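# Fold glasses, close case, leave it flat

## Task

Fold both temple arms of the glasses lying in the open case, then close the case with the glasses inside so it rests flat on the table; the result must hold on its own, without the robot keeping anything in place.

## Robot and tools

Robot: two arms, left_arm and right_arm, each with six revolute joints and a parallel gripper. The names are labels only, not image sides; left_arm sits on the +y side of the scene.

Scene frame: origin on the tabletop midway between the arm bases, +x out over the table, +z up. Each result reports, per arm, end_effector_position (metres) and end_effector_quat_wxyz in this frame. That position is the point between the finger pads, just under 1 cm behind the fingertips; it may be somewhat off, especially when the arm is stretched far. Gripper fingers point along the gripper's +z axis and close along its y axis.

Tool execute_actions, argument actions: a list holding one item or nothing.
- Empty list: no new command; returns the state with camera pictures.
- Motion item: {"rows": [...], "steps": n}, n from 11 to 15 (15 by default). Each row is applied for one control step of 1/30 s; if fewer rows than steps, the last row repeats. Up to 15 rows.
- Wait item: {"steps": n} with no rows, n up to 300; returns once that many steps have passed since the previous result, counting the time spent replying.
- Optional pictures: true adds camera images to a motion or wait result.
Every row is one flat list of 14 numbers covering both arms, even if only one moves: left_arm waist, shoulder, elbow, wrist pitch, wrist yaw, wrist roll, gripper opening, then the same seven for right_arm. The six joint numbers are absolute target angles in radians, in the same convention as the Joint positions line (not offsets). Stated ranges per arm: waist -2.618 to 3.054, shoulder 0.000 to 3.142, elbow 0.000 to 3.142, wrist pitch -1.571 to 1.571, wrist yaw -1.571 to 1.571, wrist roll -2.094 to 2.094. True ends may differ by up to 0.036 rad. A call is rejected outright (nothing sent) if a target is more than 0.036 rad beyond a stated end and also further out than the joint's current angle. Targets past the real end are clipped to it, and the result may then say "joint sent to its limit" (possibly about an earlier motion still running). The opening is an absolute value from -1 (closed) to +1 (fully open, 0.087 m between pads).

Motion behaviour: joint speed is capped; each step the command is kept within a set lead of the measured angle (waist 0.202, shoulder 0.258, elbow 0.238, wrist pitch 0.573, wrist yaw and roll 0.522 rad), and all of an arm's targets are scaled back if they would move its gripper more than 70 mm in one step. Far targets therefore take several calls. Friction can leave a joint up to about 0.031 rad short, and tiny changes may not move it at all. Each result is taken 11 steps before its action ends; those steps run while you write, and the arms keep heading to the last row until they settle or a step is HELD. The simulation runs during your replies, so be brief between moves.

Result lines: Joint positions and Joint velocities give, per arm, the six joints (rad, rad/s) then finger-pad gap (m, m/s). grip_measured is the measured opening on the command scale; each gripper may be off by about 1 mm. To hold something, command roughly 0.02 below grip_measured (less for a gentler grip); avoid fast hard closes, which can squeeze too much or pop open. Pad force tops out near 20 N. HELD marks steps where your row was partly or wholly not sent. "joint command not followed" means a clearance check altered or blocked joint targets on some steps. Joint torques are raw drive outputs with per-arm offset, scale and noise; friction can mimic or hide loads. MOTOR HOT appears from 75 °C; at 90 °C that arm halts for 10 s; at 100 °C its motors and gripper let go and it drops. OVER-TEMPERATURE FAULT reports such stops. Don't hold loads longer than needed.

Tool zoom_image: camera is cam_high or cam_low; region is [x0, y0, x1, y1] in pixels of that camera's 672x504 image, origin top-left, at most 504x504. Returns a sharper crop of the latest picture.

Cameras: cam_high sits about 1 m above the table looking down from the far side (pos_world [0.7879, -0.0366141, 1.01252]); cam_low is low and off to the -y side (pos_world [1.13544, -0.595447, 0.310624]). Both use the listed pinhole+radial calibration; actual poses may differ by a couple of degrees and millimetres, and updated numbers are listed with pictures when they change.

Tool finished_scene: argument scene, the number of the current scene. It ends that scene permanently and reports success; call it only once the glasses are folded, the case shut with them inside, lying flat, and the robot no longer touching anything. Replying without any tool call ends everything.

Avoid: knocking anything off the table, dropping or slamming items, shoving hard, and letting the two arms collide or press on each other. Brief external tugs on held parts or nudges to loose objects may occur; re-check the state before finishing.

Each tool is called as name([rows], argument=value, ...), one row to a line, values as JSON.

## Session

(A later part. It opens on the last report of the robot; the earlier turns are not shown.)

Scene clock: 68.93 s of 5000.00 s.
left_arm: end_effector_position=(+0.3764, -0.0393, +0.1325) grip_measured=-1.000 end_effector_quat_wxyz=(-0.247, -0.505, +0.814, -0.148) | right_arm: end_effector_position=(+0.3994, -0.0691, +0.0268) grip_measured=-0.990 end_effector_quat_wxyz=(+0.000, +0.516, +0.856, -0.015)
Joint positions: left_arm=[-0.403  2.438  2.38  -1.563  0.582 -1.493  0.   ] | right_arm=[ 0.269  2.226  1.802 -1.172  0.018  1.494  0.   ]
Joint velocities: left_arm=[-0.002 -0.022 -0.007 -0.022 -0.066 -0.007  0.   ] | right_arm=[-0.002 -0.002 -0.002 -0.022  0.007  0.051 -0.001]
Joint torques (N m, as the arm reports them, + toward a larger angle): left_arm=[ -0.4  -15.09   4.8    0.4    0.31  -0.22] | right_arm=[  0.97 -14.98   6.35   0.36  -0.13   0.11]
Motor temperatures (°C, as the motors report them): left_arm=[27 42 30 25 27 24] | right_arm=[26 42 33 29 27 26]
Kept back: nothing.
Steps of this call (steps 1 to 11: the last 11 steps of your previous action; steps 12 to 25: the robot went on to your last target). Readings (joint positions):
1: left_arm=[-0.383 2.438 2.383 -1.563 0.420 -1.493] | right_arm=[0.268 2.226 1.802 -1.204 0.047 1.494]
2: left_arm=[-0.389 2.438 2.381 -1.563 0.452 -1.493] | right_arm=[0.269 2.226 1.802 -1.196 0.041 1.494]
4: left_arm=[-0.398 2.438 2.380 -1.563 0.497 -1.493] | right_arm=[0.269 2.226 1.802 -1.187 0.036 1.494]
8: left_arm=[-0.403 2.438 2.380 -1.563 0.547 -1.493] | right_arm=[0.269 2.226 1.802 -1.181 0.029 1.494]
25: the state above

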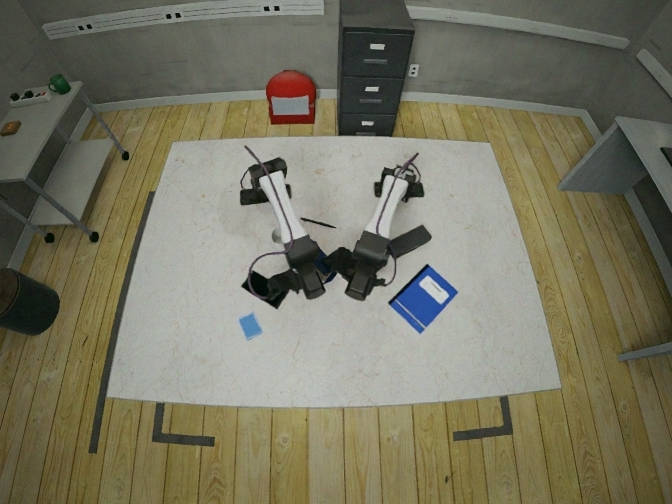

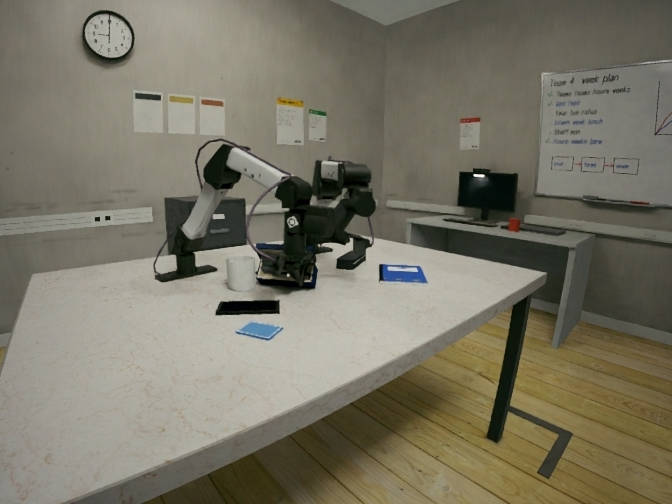

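execute_actions([
  {"rows":[[-0.1,2.3,2.4,-1.55,0,-1.5,-1,0.28,2.21,1.80,-1.16,0,1.5,-1]]},
])

execute_actions([
  {"rows":[[-0.1,2.3,2.4,-1.55,0,-1.5,-1,0.4,2.21,1.84,-1.2,0,1.5,-1]]},
])

execute_actions([
  {"steps":25},
], pictures=true)

zoom_image(camera="cam_low", region=[200,180,420,320])

Scene clock: 69.60 s of 5000.00 s.
left_arm: end_effector_position=(+0.4012, +0.0072, +0.1244) grip_measured=-1.000 end_effector_quat_wxyz=(-0.170, -0.539, +0.817, -0.117) | right_arm: end_effector_position=(+0.3996, -0.0680, +0.0269) grip_measured=-0.990 end_effector_quat_wxyz=(-0.001, +0.516, +0.856, -0.013)
Joint positions: left_arm=[-0.338  2.411  2.38  -1.563  0.415 -1.493  0.   ] | right_arm=[ 0.269  2.226  1.802 -1.17   0.013  1.494  0.   ]
Joint velocities: left_arm=[ 0.808 -0.315 -0.007  0.007 -1.267 -0.022  0.   ] | right_arm=[-0.017 -0.002 -0.002  0.037 -0.095 -0.022 -0.001]
Joint torques (N m, as the arm reports them, + toward a larger angle): left_arm=[  2.07 -17.03   7.53   0.39  -0.02  -0.18] | right_arm=[  0.94 -14.9    6.23   0.29   0.02   0.11]
Motor temperatures (°C, as the motors report them): left_arm=[27 43 30 25 27 24] | right_arm=[26 42 33 29 27 26]
Steps of this call (steps 1 to 15: the robot went on to your last target; step 16: nothing new was sent; steps 17 to 20: the first 4 steps of this action). Readings (joint positions):
17: left_arm=[-0.396 2.435 2.380 -1.563 0.551 -1.493] | right_arm=[0.269 2.226 1.802 -1.172 0.018 1.494]
18: left_arm=[-0.385 2.429 2.380 -1.564 0.504 -1.493] | right_arm=[0.269 2.226 1.802 -1.171 0.017 1.494]
20: the state above

Scene clock: 70.10 s of 5000.00 s.
left_arm: end_effector_position=(+0.4567, +0.1739, +0.1344) grip_measured=-1.000 end_effector_quat_wxyz=(+0.018, -0.646, +0.762, -0.036) | right_arm: end_effector_position=(+0.3819, -0.0367, +0.0302) grip_measured=-0.990 end_effector_quat_wxyz=(-0.001, +0.480, +0.877, -0.012)
Joint positions: left_arm=[-0.09   2.318  2.38  -1.558  0.025 -1.493  0.   ] | right_arm=[ 0.353  2.226  1.815 -1.181  0.011  1.494  0.   ]
Joint velocities: left_arm=[-0.139 -0.002  0.012 -0.007 -0.066 -0.037  0.   ] | right_arm=[ 0.862  0.002  0.071  0.037  0.022 -0.051 -0.   ]
Joint torques (N m, as the arm reports them, + toward a larger angle): left_arm=[  0.01 -15.08   8.43   0.59  -0.22  -0.22] | right_arm=[ -0.13 -14.95   7.94   0.07   0.04   0.1 ]
Motor temperatures (°C, as the motors report them): left_arm=[27 43 30 25 27 24] | right_arm=[26 42 33 29 27 26]
Steps of this call (steps 1 to 11: the last 11 steps of your previous action; steps 12 to 15: the first 4 steps of this action). Readings (joint positions):
12: left_arm=[-0.073 2.318 2.380 -1.558 0.040 -1.493] | right_arm=[0.279 2.226 1.804 -1.172 0.011 1.494]
13: left_arm=[-0.079 2.318 2.380 -1.558 0.034 -1.493] | right_arm=[0.297 2.226 1.807 -1.177 0.012 1.494]
15: the state above

Scene clock: 70.93 s of 5000.00 s.
left_arm: end_effector_position=(+0.4564, +0.1734, +0.1337) grip_measured=-1.000 end_effector_quat_wxyz=(+0.023, -0.644, +0.764, -0.030) | right_arm: end_effector_position=(+0.3664, -0.0164, +0.0316) grip_measured=-0.990 end_effector_quat_wxyz=(-0.007, +0.455, +0.890, -0.011)
Joint positions: left_arm=[-0.098  2.318  2.38  -1.558  0.009 -1.493  0.   ] | right_arm=[ 0.409  2.226  1.818 -1.189 -0.     1.494  0.   ]
Joint velocities: left_arm=[ 0.012 -0.007  0.012 -0.037  0.007 -0.022  0.   ] | right_arm=[-0.017  0.012 -0.002  0.007  0.022 -0.066 -0.   ]
Joint torques (N m, as the arm reports them, + toward a larger angle): left_arm=[ -0.12 -15.07   8.39   0.6   -0.2   -0.2 ] | right_arm=[ -0.57 -15.03   7.93   0.16   0.07   0.12]
Motor temperatures (°C, as the motors report them): left_arm=[27 43 30 25 27 24] | right_arm=[26 43 33 29 27 26]
Kept back: nothing.
Steps of this call (steps 1 to 11: the last 11 steps of your previous action; steps 12 to 25: the robot went on to your last target). Readings (joint positions):
1: left_arm=[-0.094 2.318 2.380 -1.558 0.023 -1.493] | right_arm=[0.379 2.226 1.817 -1.181 0.008 1.494]
2: left_arm=[-0.097 2.318 2.380 -1.558 0.021 -1.493] | right_arm=[0.400 2.226 1.818 -1.181 0.005 1.494]
4: left_arm=[-0.098 2.318 2.380 -1.558 0.017 -1.493] | right_arm=[0.419 2.226 1.818 -1.182 0.000 1.494]
8: left_arm=[-0.098 2.318 2.380 -1.558 0.012 -1.493] | right_arm=[0.412 2.226 1.818 -1.187 -0.000 1.494]
25: the state above

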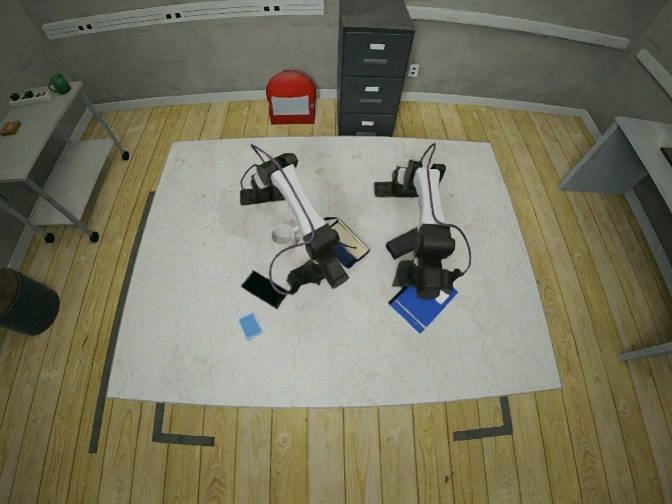

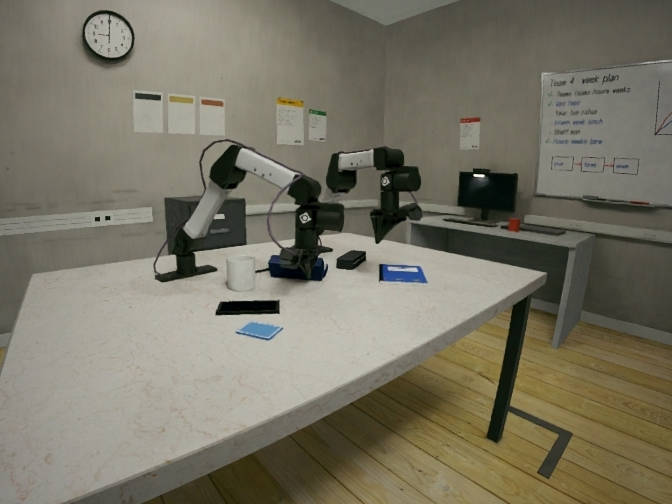

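Region (200, 180, 420, 320) of cam_low's 672x504 image, scaled by 2.291, with more detail than that image has; it fills the top 321 rows of this view, and the rest is white.

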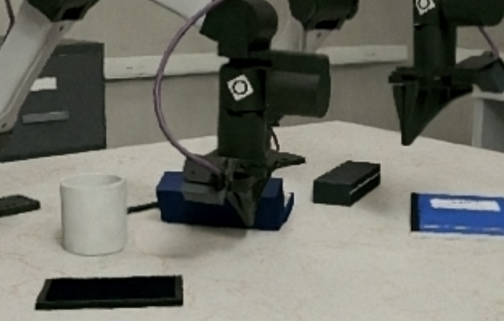

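Overshot backward. Clear and look.

execute_actions([
  {"rows":[[-0.1,2.3,2.4,-1.55,0,-1.5,-1,0.1,2.05,2.17,-1.57,0,1.5,-1]]},
])

execute_actions([
  {"steps":30},
], pictures=true)

zoom_image(camera="cam_high", region=[260,190,420,300])

zoom_image(camera="cam_low", region=[200,180,420,320])

Scene clock: 71.53 s of 5000.00 s.
left_arm: end_effector_position=(+0.4564, +0.1734, +0.1337) grip_measured=-1.000 end_effector_quat_wxyz=(+0.023, -0.644, +0.764, -0.030) | right_arm: end_effector_position=(+0.3804, -0.0384, +0.0650) grip_measured=-0.990 end_effector_quat_wxyz=(-0.009, +0.484, +0.875, -0.007)
Joint positions: left_arm=[-0.098  2.318  2.38  -1.558  0.009 -1.493  0.   ] | right_arm=[ 0.344  2.2    1.909 -1.302 -0.007  1.494  0.   ]
Joint velocities: left_arm=[-0.017 -0.002 -0.017 -0.022  0.007 -0.037  0.   ] | right_arm=[-0.745 -0.388  0.882 -0.696  0.066  0.051  0.001]
Joint torques (N m, as the arm reports them, + toward a larger angle): left_arm=[ -0.07 -15.05   8.37   0.59  -0.19  -0.21] | right_arm=[ -1.59 -16.9    8.52   0.2    0.09   0.08]
Motor temperatures (°C, as the motors report them): left_arm=[27 43 30 25 27 24] | right_arm=[26 43 33 29 27 26]
Steps of this call (steps 1 to 14: the robot went on to your last target; steps 15 to 18: the first 4 steps of this action). Readings (joint positions):
15: left_arm=[-0.098 2.318 2.380 -1.558 0.009 -1.493] | right_arm=[0.402 2.223 1.833 -1.213 -0.004 1.494]
16: left_arm=[-0.098 2.318 2.380 -1.558 0.009 -1.493] | right_arm=[0.389 2.221 1.854 -1.247 -0.006 1.494]
18: the state above

Scene clock: 72.53 s of 5000.00 s.
left_arm: end_effector_position=(+0.4564, +0.1734, +0.1337) grip_measured=-1.000 end_effector_quat_wxyz=(+0.023, -0.644, +0.764, -0.030) | right_arm: end_effector_position=(+0.4151, -0.1382, +0.1931) grip_measured=-0.990 end_effector_quat_wxyz=(+0.047, +0.589, +0.805, +0.053)
Joint positions: left_arm=[-0.098  2.318  2.38  -1.558  0.009 -1.493  0.   ] | right_arm=[ 0.091  2.035  2.165 -1.559  0.003  1.494  0.   ]
Joint velocities: left_arm=[-0.002 -0.012  0.022 -0.051 -0.11  -0.022  0.   ] | right_arm=[ 0.007 -0.017  0.017 -0.051  0.007 -0.051 -0.   ]
Joint torques (N m, as the arm reports them, + toward a larger angle): left_arm=[ -0.03 -15.08   8.4    0.58  -0.19  -0.2 ] | right_arm=[  0.73 -10.47   6.68   0.48   0.06   0.08]
Motor temperatures (°C, as the motors report them): left_arm=[27 43 30 25 27 24] | right_arm=[26 43 33 29 27 26]
Kept back: nothing.
Steps of this call (steps 1 to 11: the last 11 steps of your previous action; steps 12 to 30: the robot went on to your last target). Readings (joint positions):
1: left_arm=[-0.098 2.318 2.380 -1.558 0.009 -1.493] | right_arm=[0.316 2.186 1.941 -1.325 -0.007 1.494]
2: left_arm=[-0.098 2.318 2.380 -1.558 0.009 -1.493] | right_arm=[0.285 2.172 1.975 -1.345 -0.007 1.494]
4: left_arm=[-0.098 2.318 2.380 -1.558 0.009 -1.493] | right_arm=[0.218 2.140 2.043 -1.383 -0.007 1.494]
8: left_arm=[-0.098 2.318 2.380 -1.558 0.009 -1.493] | right_arm=[0.097 2.067 2.146 -1.468 -0.002 1.494]
30: the state above

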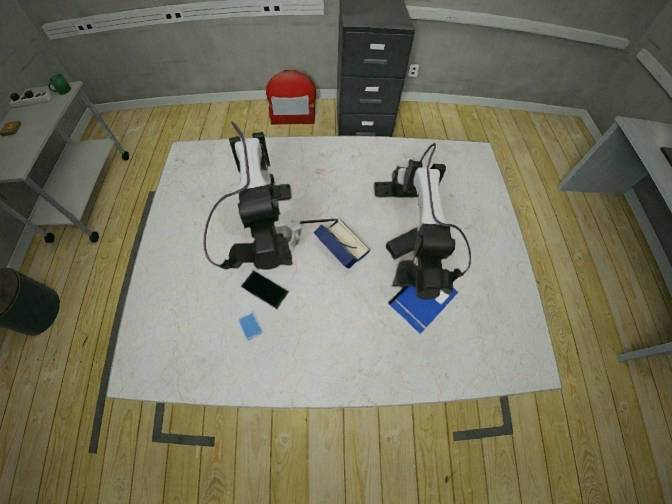

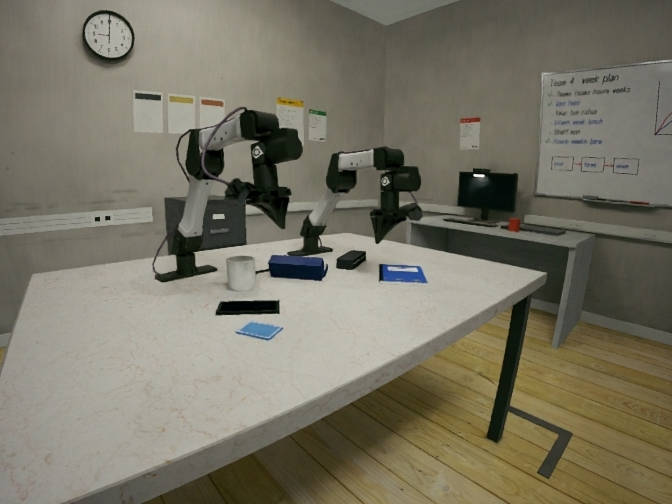

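Region (260, 190, 420, 300) of cam_high's 672x504 image, scaled by 3.150, with more detail than that image has; it fills the top 346 rows of this view, and the rest is white.

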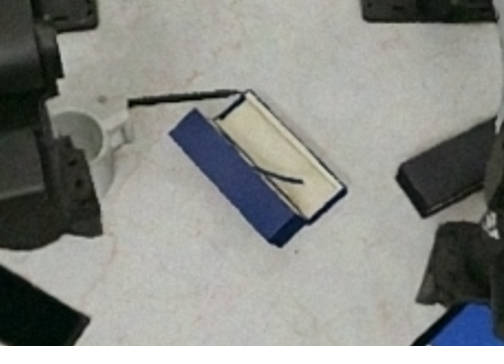

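Region (200, 180, 420, 320) of cam_low's 672x504 image, scaled by 2.291, with more detail than that image has; it fills the top 321 rows of this view, and the rest is white.

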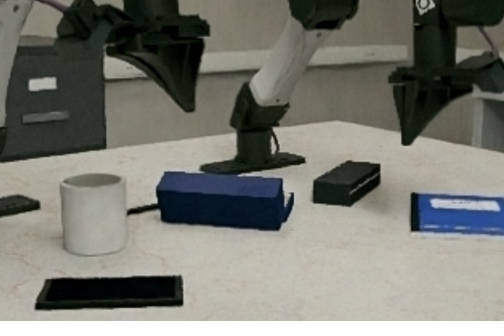

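execute_actions([
  {"rows":[[-0.4,1.75,1.65,-1.47,0,-1.5,-1,0.1,2.05,2.17,-1.57,0,1.5,-1]]},
])

execute_actions([
  {"rows":[[-0.71,1.75,1.65,-1.47,0,-1.5,-1,0.1,2.05,2.17,-1.57,0,1.5,-1]]},
])

execute_actions([
  {"steps":25},
])

execute_actions([
  {"rows":[[-0.71,1.81,1.40,-1.16,0,-1.5,-1,0.1,2.05,2.17,-1.57,0,1.5,-1]]},
])

execute_actions([
  {"steps":30},
], pictures=true)

Scene clock: 73.37 s of 5000.00 s.
left_arm: end_effector_position=(+0.4179, +0.1382, +0.1398) grip_measured=-1.000 end_effector_quat_wxyz=(+0.019, -0.607, +0.794, -0.020) | right_arm: end_effector_position=(+0.4150, -0.1382, +0.1931) grip_measured=-0.990 end_effector_quat_wxyz=(+0.047, +0.589, +0.805, +0.053)
Joint positions: left_arm=[-0.193  2.18   2.176 -1.513 -0.002 -1.493  0.   ] | right_arm=[ 0.091  2.035  2.165 -1.559  0.003  1.494  0.   ]
Joint velocities: left_arm=[-1.145 -1.287 -1.541  0.154 -0.022 -0.037  0.   ] | right_arm=[ 0.012 -0.002  0.012 -0.022 -0.022 -0.037  0.001]
Joint torques (N m, as the arm reports them, + toward a larger angle): left_arm=[ -1.62 -16.18   6.6    0.48  -0.11  -0.19] | right_arm=[  0.69 -10.43   6.66   0.47   0.01   0.09]
Motor temperatures (°C, as the motors report them): left_arm=[27 43 30 25 27 24] | right_arm=[26 43 33 29 27 26]
Steps of this call (steps 1 to 15: the robot went on to your last target; steps 16 to 21: nothing new was sent; steps 22 to 25: the first 4 steps of this action). Readings (joint positions):
22: left_arm=[-0.108 2.296 2.344 -1.537 0.004 -1.493] | right_arm=[0.091 2.035 2.165 -1.559 0.003 1.494]
23: left_arm=[-0.126 2.262 2.286 -1.524 0.000 -1.493] | right_arm=[0.091 2.035 2.165 -1.559 0.003 1.494]
25: the state above

Scene clock: 73.87 s of 5000.00 s.
left_arm: end_effector_position=(+0.2427, +0.0475, +0.1674) grip_measured=-1.000 end_effector_quat_wxyz=(+0.010, -0.431, +0.902, -0.007) | right_arm: end_effector_position=(+0.4149, -0.1382, +0.1930) grip_measured=-0.990 end_effector_quat_wxyz=(+0.047, +0.589, +0.805, +0.052)
Joint positions: left_arm=[-0.609  1.736  1.668 -1.481 -0.01  -1.494  0.   ] | right_arm=[ 0.091  2.035  2.165 -1.56   0.003  1.494  0.   ]
Joint velocities: left_arm=[-1.927 -0.002 -0.007  0.183  0.037  0.022  0.   ] | right_arm=[-0.007  0.012  0.002  0.007  0.007 -0.007  0.   ]
Joint torques (N m, as the arm reports them, + toward a larger angle): left_arm=[ 1.25 -7.46  5.17  0.3  -0.07 -0.2 ] | right_arm=[  0.67 -10.41   6.61   0.46   0.02   0.08]
Motor temperatures (°C, as the motors report them): left_arm=[27 43 30 25 27 24] | right_arm=[26 44 33 29 27 26]
Steps of this call (steps 1 to 11: the last 11 steps of your previous action; steps 12 to 15: the first 4 steps of this action). Readings (joint positions):
12: left_arm=[-0.428 1.736 1.672 -1.491 -0.004 -1.493] | right_arm=[0.091 2.035 2.165 -1.560 0.003 1.494]
13: left_arm=[-0.475 1.736 1.670 -1.490 -0.011 -1.494] | right_arm=[0.091 2.035 2.165 -1.560 0.003 1.494]
15: the state above

Scene clock: 74.70 s of 5000.00 s.
left_arm: end_effector_position=(+0.2179, +0.0203, +0.1680) grip_measured=-1.000 end_effector_quat_wxyz=(+0.004, -0.381, +0.924, -0.013) | right_arm: end_effector_position=(+0.4149, -0.1382, +0.1930) grip_measured=-0.990 end_effector_quat_wxyz=(+0.047, +0.589, +0.805, +0.052)
Joint positions: left_arm=[-0.717  1.736  1.668 -1.476  0.005 -1.494  0.   ] | right_arm=[ 0.091  2.035  2.165 -1.56   0.003  1.494  0.   ]
Joint velocities: left_arm=[-0.002 -0.007  0.002  0.022 -0.037 -0.066  0.   ] | right_arm=[-0.002  0.007 -0.002 -0.007  0.037 -0.051  0.   ]
Joint torques (N m, as the arm reports them, + toward a larger angle): left_arm=[ 0.6  -7.44  5.08  0.47 -0.15 -0.21] | right_arm=[  0.74 -10.54   6.66   0.47   0.04   0.1 ]
Motor temperatures (°C, as the motors report them): left_arm=[27 43 30 25 27 24] | right_arm=[26 44 33 29 27 26]
Kept back: nothing.
Steps of this call (steps 1 to 11: the last 11 steps of your previous action; steps 12 to 25: the robot went on to your last target). Readings (joint positions):
1: left_arm=[-0.667 1.736 1.668 -1.477 -0.006 -1.494] | right_arm=[0.091 2.035 2.165 -1.560 0.003 1.494]
2: left_arm=[-0.708 1.736 1.668 -1.476 -0.001 -1.494] | right_arm=[0.091 2.035 2.165 -1.560 0.003 1.494]
4: left_arm=[-0.734 1.736 1.668 -1.476 0.005 -1.494] | right_arm=[0.091 2.035 2.165 -1.560 0.003 1.494]
8: left_arm=[-0.719 1.736 1.668 -1.476 0.005 -1.494] | right_arm=[0.091 2.035 2.165 -1.560 0.003 1.494]
25: the state above

Scene clock: 74.83 s of 5000.00 s.
left_arm: end_effector_position=(+0.2166, +0.0215, +0.1145) grip_measured=-1.000 end_effector_quat_wxyz=(-0.006, -0.381, +0.924, +0.006) | right_arm: end_effector_position=(+0.4149, -0.1382, +0.1930) grip_measured=-0.990 end_effector_quat_wxyz=(+0.047, +0.589, +0.805, +0.052)
Joint positions: left_arm=[-0.717  1.757  1.48  -1.31   0.005 -1.494  0.   ] | right_arm=[ 0.091  2.035  2.165 -1.56   0.003  1.494  0.   ]
Joint velocities: left_arm=[-0.007  0.652 -1.253  0.799  0.007  0.066  0.   ] | right_arm=[ 0.017  0.002  0.007 -0.051  0.022 -0.051 -0.001]
Joint torques (N m, as the arm reports them, + toward a larger angle): left_arm=[ 0.52 -7.73  6.77  0.58 -0.15 -0.21] | right_arm=[  0.83 -10.38   6.68   0.45   0.03   0.08]
Motor temperatures (°C, as the motors report them): left_arm=[27 43 30 25 27 24] | right_arm=[26 44 33 29 27 26]
Steps of this call (steps 1 to 4: the first 4 steps of this action). Readings (joint positions):
1: left_arm=[-0.717 1.733 1.637 -1.436 0.005 -1.494] | right_arm=[0.091 2.035 2.165 -1.560 0.003 1.494]
2: left_arm=[-0.717 1.730 1.586 -1.386 0.005 -1.494] | right_arm=[0.091 2.035 2.165 -1.560 0.003 1.494]
4: the state above

Scene clock: 75.83 s of 5000.00 s.
left_arm: end_effector_position=(+0.2247, +0.0145, +0.0729) grip_measured=-1.000 end_effector_quat_wxyz=(-0.009, -0.381, +0.924, +0.012) | right_arm: end_effector_position=(+0.4149, -0.1382, +0.1930) grip_measured=-0.990 end_effector_quat_wxyz=(+0.047, +0.589, +0.805, +0.052)
Joint positions: left_arm=[-0.717  1.828  1.402 -1.174  0.005 -1.494  0.   ] | right_arm=[ 0.091  2.035  2.165 -1.56   0.003  1.494  0.   ]
Joint velocities: left_arm=[-0.012  0.002 -0.007 -0.11   0.037  0.066  0.   ] | right_arm=[-0.017  0.007  0.002 -0.037 -0.037 -0.051 -0.   ]
Joint torques (N m, as the arm reports them, + toward a larger angle): left_arm=[  0.55 -10.96   6.54   0.46  -0.15  -0.21] | right_arm=[  0.71 -10.41   6.83   0.47   0.04   0.07]
Motor temperatures (°C, as the motors report them): left_arm=[27 43 30 25 27 24] | right_arm=[26 44 33 29 27 26]
Kept back: nothing.
Steps of this call (steps 1 to 11: the last 11 steps of your previous action; steps 12 to 30: the robot went on to your last target). Readings (joint positions):
1: left_arm=[-0.717 1.780 1.445 -1.285 0.005 -1.494] | right_arm=[0.091 2.035 2.165 -1.560 0.003 1.494]
2: left_arm=[-0.717 1.802 1.422 -1.266 0.005 -1.494] | right_arm=[0.091 2.035 2.165 -1.560 0.003 1.494]
4: left_arm=[-0.717 1.828 1.403 -1.235 0.005 -1.494] | right_arm=[0.091 2.035 2.165 -1.560 0.003 1.494]
8: left_arm=[-0.717 1.828 1.402 -1.197 0.005 -1.494] | right_arm=[0.091 2.035 2.165 -1.560 0.003 1.494]
30: the state above
All arms were judged still, so your last target was given up. Only a new action makes them travel on or press farther. Fingers that are still opening or closing keep moving.

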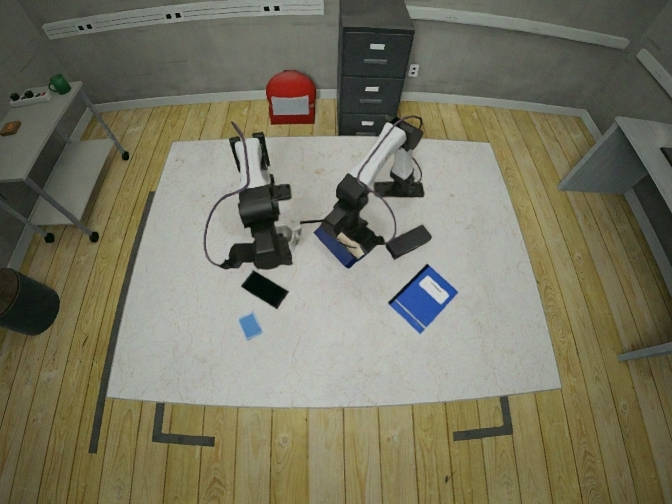

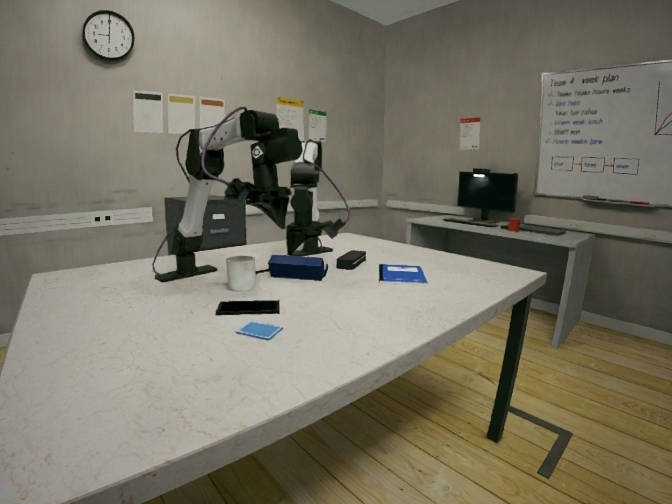

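execute_actions([
  {"rows":[[-0.66,1.81,1.33,-1.09,0,-1.5,-1,0.1,2.05,2.17,-1.57,0,1.5,-1]]},
])

execute_actions([
  {"rows":[[-0.66,1.95,1.51,-1.13,0,-1.5,-1,0.1,2.05,2.17,-1.57,0,1.5,-1]]},
])

execute_actions([
  {"rows":[[-0.66,2.1,1.72,-1.19,0,-1.5,-1,0.1,2.05,2.17,-1.57,0,1.5,-1]]},
])

execute_actions([
  {"steps":30},
], pictures=true)

zoom_image(camera="cam_low", region=[200,180,420,320])

Scene clock: 76.60 s of 5000.00 s.
left_arm: end_effector_position=(+0.2320, +0.0254, +0.0626) grip_measured=-1.000 end_effector_quat_wxyz=(-0.009, -0.400, +0.916, +0.012) | right_arm: end_effector_position=(+0.4149, -0.1382, +0.1930) grip_measured=-0.990 end_effector_quat_wxyz=(+0.047, +0.589, +0.805, +0.052)
Joint positions: left_arm=[-0.676  1.825  1.356 -1.131  0.005 -1.494  0.   ] | right_arm=[ 0.091  2.035  2.165 -1.56   0.003  1.494  0.   ]
Joint velocities: left_arm=[ 0.315  0.007 -0.256  0.095 -0.095 -0.095  0.   ] | right_arm=[ 0.012 -0.017  0.012  0.007  0.051  0.066  0.   ]
Joint torques (N m, as the arm reports them, + toward a larger angle): left_arm=[ -0.24 -10.64   5.87   0.53  -0.14  -0.21] | right_arm=[  0.69 -10.41   6.66   0.46   0.03   0.08]
Motor temperatures (°C, as the motors report them): left_arm=[27 43 30 25 27 24] | right_arm=[26 44 33 29 27 26]
Steps of this call (steps 1 to 19: nothing new was sent; steps 20 to 23: the first 4 steps of this action). Readings (joint positions):
20: left_arm=[-0.712 1.826 1.393 -1.161 0.005 -1.494] | right_arm=[0.091 2.035 2.165 -1.560 0.003 1.494]
21: left_arm=[-0.702 1.825 1.378 -1.146 0.005 -1.494] | right_arm=[0.091 2.035 2.165 -1.560 0.003 1.494]
23: the state above

Scene clock: 77.10 s of 5000.00 s.
left_arm: end_effector_position=(+0.2623, +0.0081, +0.0621) grip_measured=-1.000 end_effector_quat_wxyz=(-0.000, -0.407, +0.914, -0.004) | right_arm: end_effector_position=(+0.4149, -0.1382, +0.1930) grip_measured=-0.990 end_effector_quat_wxyz=(+0.047, +0.589, +0.805, +0.052)
Joint positions: left_arm=[-0.662  1.918  1.477 -1.123  0.004 -1.494  0.   ] | right_arm=[ 0.091  2.035  2.165 -1.56   0.003  1.494  0.   ]
Joint velocities: left_arm=[ 0.002  0.422  0.432  0.007 -0.007 -0.007  0.   ] | right_arm=[ 0.012  0.007  0.002  0.066  0.022 -0.037 -0.002]
Joint torques (N m, as the arm reports them, + toward a larger angle): left_arm=[  0.19 -10.07   7.42   0.27  -0.16  -0.26] | right_arm=[  0.76 -10.33   6.77   0.47   0.05   0.1 ]
Motor temperatures (°C, as the motors report them): left_arm=[27 43 30 25 27 24] | right_arm=[26 44 33 29 27 26]
Steps of this call (steps 1 to 11: the last 11 steps of your previous action; steps 12 to 15: the first 4 steps of this action). Readings (joint positions):
12: left_arm=[-0.662 1.841 1.373 -1.128 0.004 -1.494] | right_arm=[0.091 2.035 2.165 -1.560 0.003 1.494]
13: left_arm=[-0.662 1.871 1.419 -1.138 0.004 -1.494] | right_arm=[0.091 2.035 2.165 -1.560 0.003 1.494]
15: the state above

Scene clock: 77.60 s of 5000.00 s.
left_arm: end_effector_position=(+0.2943, -0.0164, +0.0604) grip_measured=-1.000 end_effector_quat_wxyz=(+0.002, -0.407, +0.914, -0.008) | right_arm: end_effector_position=(+0.4149, -0.1382, +0.1930) grip_measured=-0.990 end_effector_quat_wxyz=(+0.047, +0.589, +0.805, +0.052)
Joint positions: left_arm=[-0.662  2.064  1.679 -1.169  0.004 -1.493  0.   ] | right_arm=[ 0.091  2.035  2.165 -1.56   0.003  1.494  0.   ]
Joint velocities: left_arm=[-0.007  0.554  0.584  0.183  0.007 -0.022  0.   ] | right_arm=[ 0.002  0.002 -0.012  0.007  0.037  0.051  0.001]
Joint torques (N m, as the arm reports them, + toward a larger angle): left_arm=[  0.28 -11.64   7.14  -0.23  -0.16  -0.2 ] | right_arm=[  0.74 -10.42   6.74   0.47   0.05   0.1 ]
Motor temperatures (°C, as the motors report them): left_arm=[27 43 30 25 27 24] | right_arm=[26 44 33 29 27 26]
Steps of this call (steps 1 to 11: the last 11 steps of your previous action; steps 12 to 15: the first 4 steps of this action). Readings (joint positions):
12: left_arm=[-0.662 1.963 1.528 -1.159 0.004 -1.495] | right_arm=[0.091 2.035 2.165 -1.560 0.003 1.494]
13: left_arm=[-0.662 2.005 1.597 -1.184 0.004 -1.493] | right_arm=[0.091 2.035 2.165 -1.560 0.003 1.494]
15: the state above

Scene clock: 78.60 s of 5000.00 s.
left_arm: end_effector_position=(+0.2935, -0.0159, +0.0542) grip_measured=-1.000 end_effector_quat_wxyz=(-0.004, -0.407, +0.914, +0.003) | right_arm: end_effector_position=(+0.4149, -0.1382, +0.1930) grip_measured=-0.990 end_effector_quat_wxyz=(+0.047, +0.589, +0.805, +0.052)
Joint positions: left_arm=[-0.662  2.091  1.695 -1.185  0.005 -1.494  0.   ] | right_arm=[ 0.091  2.035  2.165 -1.56   0.003  1.494  0.   ]
Joint velocities: left_arm=[-0.012  0.002 -0.007  0.007  0.007  0.022  0.   ] | right_arm=[-0.017  0.002 -0.022 -0.081 -0.037  0.037 -0.001]
Joint torques (N m, as the arm reports them, + toward a larger angle): left_arm=[  0.2  -11.21   9.05   0.3   -0.18  -0.22] | right_arm=[  0.76 -10.38   6.63   0.46   0.05   0.09]
Motor temperatures (°C, as the motors report them): left_arm=[27 43 30 25 27 24] | right_arm=[26 44 33 28 27 26]
Kept back: nothing.
Steps of this call (steps 1 to 11: the last 11 steps of your previous action; steps 12 to 30: the robot went on to your last target). Readings (joint positions):
1: left_arm=[-0.662 2.078 1.692 -1.166 0.004 -1.493] | right_arm=[0.091 2.035 2.165 -1.560 0.003 1.494]
2: left_arm=[-0.662 2.085 1.695 -1.166 0.004 -1.493] | right_arm=[0.091 2.035 2.165 -1.560 0.003 1.494]
4: left_arm=[-0.662 2.091 1.695 -1.169 0.005 -1.494] | right_arm=[0.091 2.035 2.165 -1.560 0.003 1.494]
8: left_arm=[-0.662 2.091 1.695 -1.175 0.005 -1.494] | right_arm=[0.091 2.035 2.165 -1.560 0.003 1.494]
30: the state above
All arms were judged still, so your last target was given up. Only a new action makes them travel on or press farther. Fingers that are still opening or closing keep moving.

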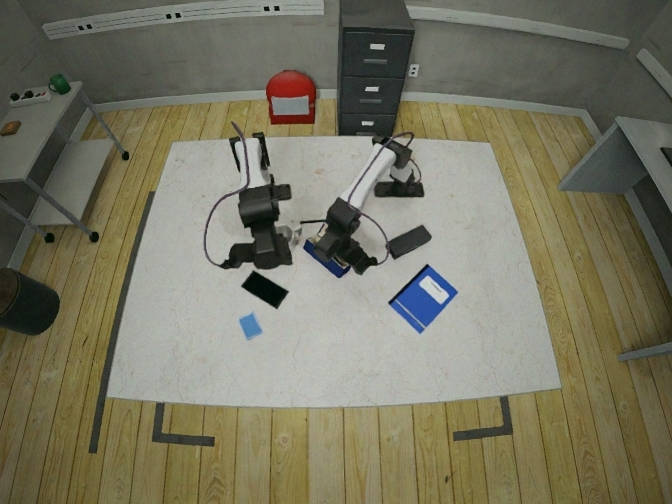

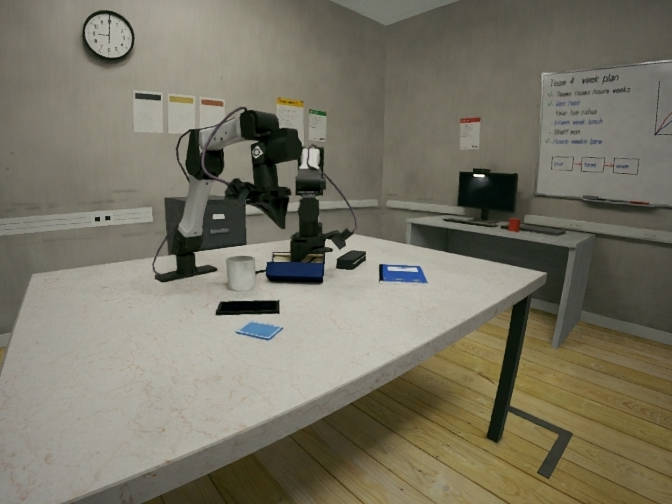

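Region (200, 180, 420, 320) of cam_low's 672x504 image, scaled by 2.291, with more detail than that image has; it fills the top 321 rows of this view, and the rest is white.

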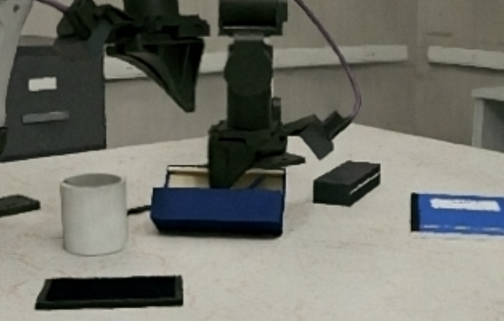

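Tipping; lift out and forward.

execute_actions([
  {"rows":[[-0.66,2.1,2.1,-1.5,0,-1.5,-1,0.1,2.05,2.17,-1.57,0,1.5,-1]]},
])

execute_actions([
  {"rows":[[-0.3,1.75,1.75,-1.5,0,-1.5,-1,0.1,2.05,2.17,-1.57,0,1.5,-1]]},
])

execute_actions([
  {"steps":30},
], pictures=true)

zoom_image(camera="cam_high", region=[260,190,420,300])

zoom_image(camera="cam_low", region=[200,180,420,320])

Scene clock: 79.30 s of 5000.00 s.
left_arm: end_effector_position=(+0.3082, -0.0271, +0.1031) grip_measured=-1.000 end_effector_quat_wxyz=(+0.002, -0.407, +0.914, -0.008) | right_arm: end_effector_position=(+0.4149, -0.1382, +0.1930) grip_measured=-0.990 end_effector_quat_wxyz=(+0.047, +0.589, +0.805, +0.052)
Joint positions: left_arm=[-0.662  2.132  1.953 -1.375  0.004 -1.494  0.   ] | right_arm=[ 0.091  2.035  2.165 -1.56   0.003  1.494  0.   ]
Joint velocities: left_arm=[ 0.017 -0.012  2.    -0.637  0.007 -0.066  0.   ] | right_arm=[-0.007 -0.002 -0.007  0.051  0.022  0.051 -0.001]
Joint torques (N m, as the arm reports them, + toward a larger angle): left_arm=[  0.19 -14.87   9.     0.06  -0.15  -0.22] | right_arm=[  0.76 -10.44   6.73   0.48   0.03   0.1 ]
Motor temperatures (°C, as the motors report them): left_arm=[27 43 30 25 27 24] | right_arm=[26 44 33 28 27 26]
Steps of this call (steps 1 to 17: nothing new was sent; steps 18 to 21: the first 4 steps of this action). Readings (joint positions):
18: left_arm=[-0.662 2.103 1.738 -1.248 0.004 -1.494] | right_arm=[0.091 2.035 2.165 -1.560 0.003 1.494]
19: left_arm=[-0.662 2.121 1.808 -1.310 0.004 -1.494] | right_arm=[0.091 2.035 2.165 -1.560 0.003 1.494]
21: the state above

Scene clock: 79.80 s of 5000.00 s.
left_arm: end_effector_position=(+0.3044, +0.0306, +0.1572) grip_measured=-1.000 end_effector_quat_wxyz=(+0.009, -0.460, +0.887, -0.025) | right_arm: end_effector_position=(+0.4149, -0.1382, +0.1930) grip_measured=-0.990 end_effector_quat_wxyz=(+0.047, +0.589, +0.805, +0.052)
Joint positions: left_arm=[-0.542  1.937  1.881 -1.462  0.011 -1.494  0.   ] | right_arm=[ 0.091  2.035  2.165 -1.56   0.003  1.494  0.   ]
Joint velocities: left_arm=[ 1.424 -1.331 -1.389 -0.154  0.095 -0.066  0.   ] | right_arm=[-0.007 -0.002 -0.012 -0.022 -0.022  0.022  0.   ]
Joint torques (N m, as the arm reports them, + toward a larger angle): left_arm=[  1.3  -14.16   7.19   0.39  -0.2   -0.21] | right_arm=[  0.71 -10.46   6.65   0.45   0.04   0.1 ]
Motor temperatures (°C, as the motors report them): left_arm=[27 43 30 25 27 24] | right_arm=[26 44 33 28 27 26]
Steps of this call (steps 1 to 11: the last 11 steps of your previous action; steps 12 to 15: the first 4 steps of this action). Readings (joint positions):
12: left_arm=[-0.650 2.067 2.057 -1.459 0.008 -1.494] | right_arm=[0.091 2.035 2.165 -1.560 0.003 1.494]
13: left_arm=[-0.626 2.029 1.995 -1.454 0.011 -1.494] | right_arm=[0.091 2.035 2.165 -1.560 0.003 1.494]
15: the state above

Scene clock: 80.80 s of 5000.00 s.
left_arm: end_effector_position=(+0.3138, +0.1255, +0.1881) grip_measured=-1.000 end_effector_quat_wxyz=(+0.033, -0.566, +0.823, -0.034) | right_arm: end_effector_position=(+0.4149, -0.1382, +0.1930) grip_measured=-0.990 end_effector_quat_wxyz=(+0.047, +0.589, +0.805, +0.052)
Joint positions: left_arm=[-0.294  1.753  1.769 -1.492 -0.008 -1.494  0.   ] | right_arm=[ 0.091  2.035  2.165 -1.56   0.003  1.494  0.   ]
Joint velocities: left_arm=[-0.007 -0.017  0.007  0.007  0.051 -0.037  0.   ] | right_arm=[-0.027 -0.007  0.002 -0.051 -0.022 -0.022 -0.001]
Joint torques (N m, as the arm reports them, + toward a larger angle): left_arm=[-0.34 -9.06  5.05  0.46 -0.03 -0.19] | right_arm=[  0.75 -10.34   6.78   0.46   0.05   0.1 ]
Motor temperatures (°C, as the motors report them): left_arm=[27 43 30 25 27 24] | right_arm=[26 44 33 28 27 26]
Kept back: nothing.
Steps of this call (steps 1 to 11: the last 11 steps of your previous action; steps 12 to 30: the robot went on to your last target). Readings (joint positions):
1: left_arm=[-0.488 1.894 1.840 -1.468 0.011 -1.494] | right_arm=[0.091 2.035 2.165 -1.560 0.003 1.494]
2: left_arm=[-0.427 1.854 1.811 -1.473 0.011 -1.494] | right_arm=[0.091 2.035 2.165 -1.560 0.003 1.494]
4: left_arm=[-0.316 1.793 1.783 -1.482 0.002 -1.494] | right_arm=[0.091 2.035 2.165 -1.560 0.003 1.494]
8: left_arm=[-0.277 1.753 1.781 -1.491 -0.008 -1.494] | right_arm=[0.091 2.035 2.165 -1.560 0.003 1.494]
30: the state above
All arms were judged still, so your last target was given up. Only a new action makes them travel on or press farther. Fingers that are still opening or closing keep moving.

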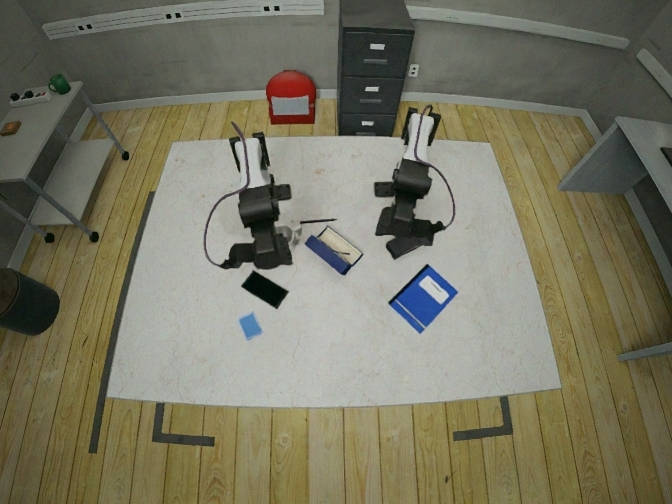

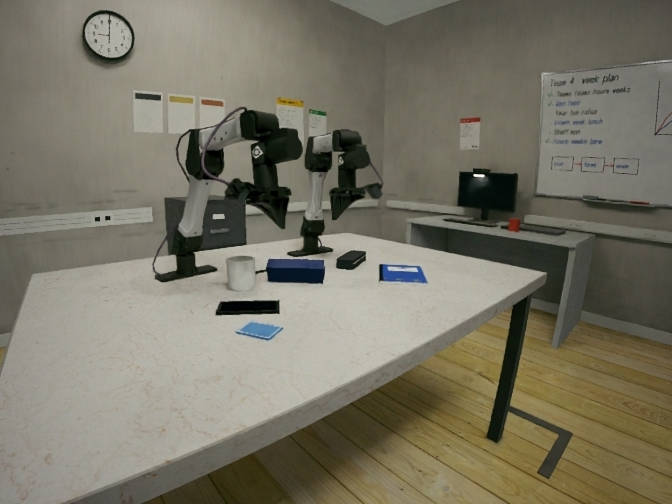

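Region (260, 190, 420, 300) of cam_high's 672x504 image, scaled by 3.150, with more detail than that image has; it fills the top 346 rows of this view, and the rest is white.

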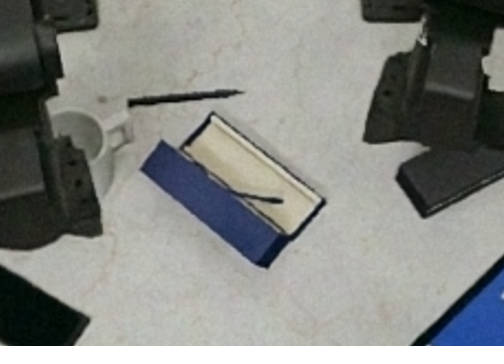

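Region (200, 180, 420, 320) of cam_low's 672x504 image, scaled by 2.291, with more detail than that image has; it fills the top 321 rows of this view, and the rest is white.

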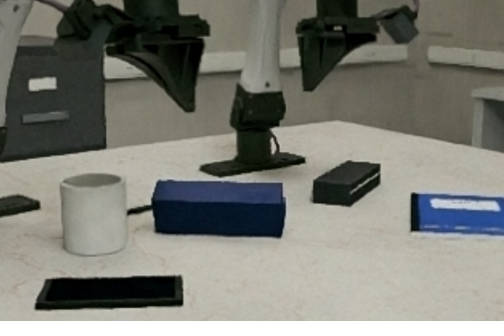

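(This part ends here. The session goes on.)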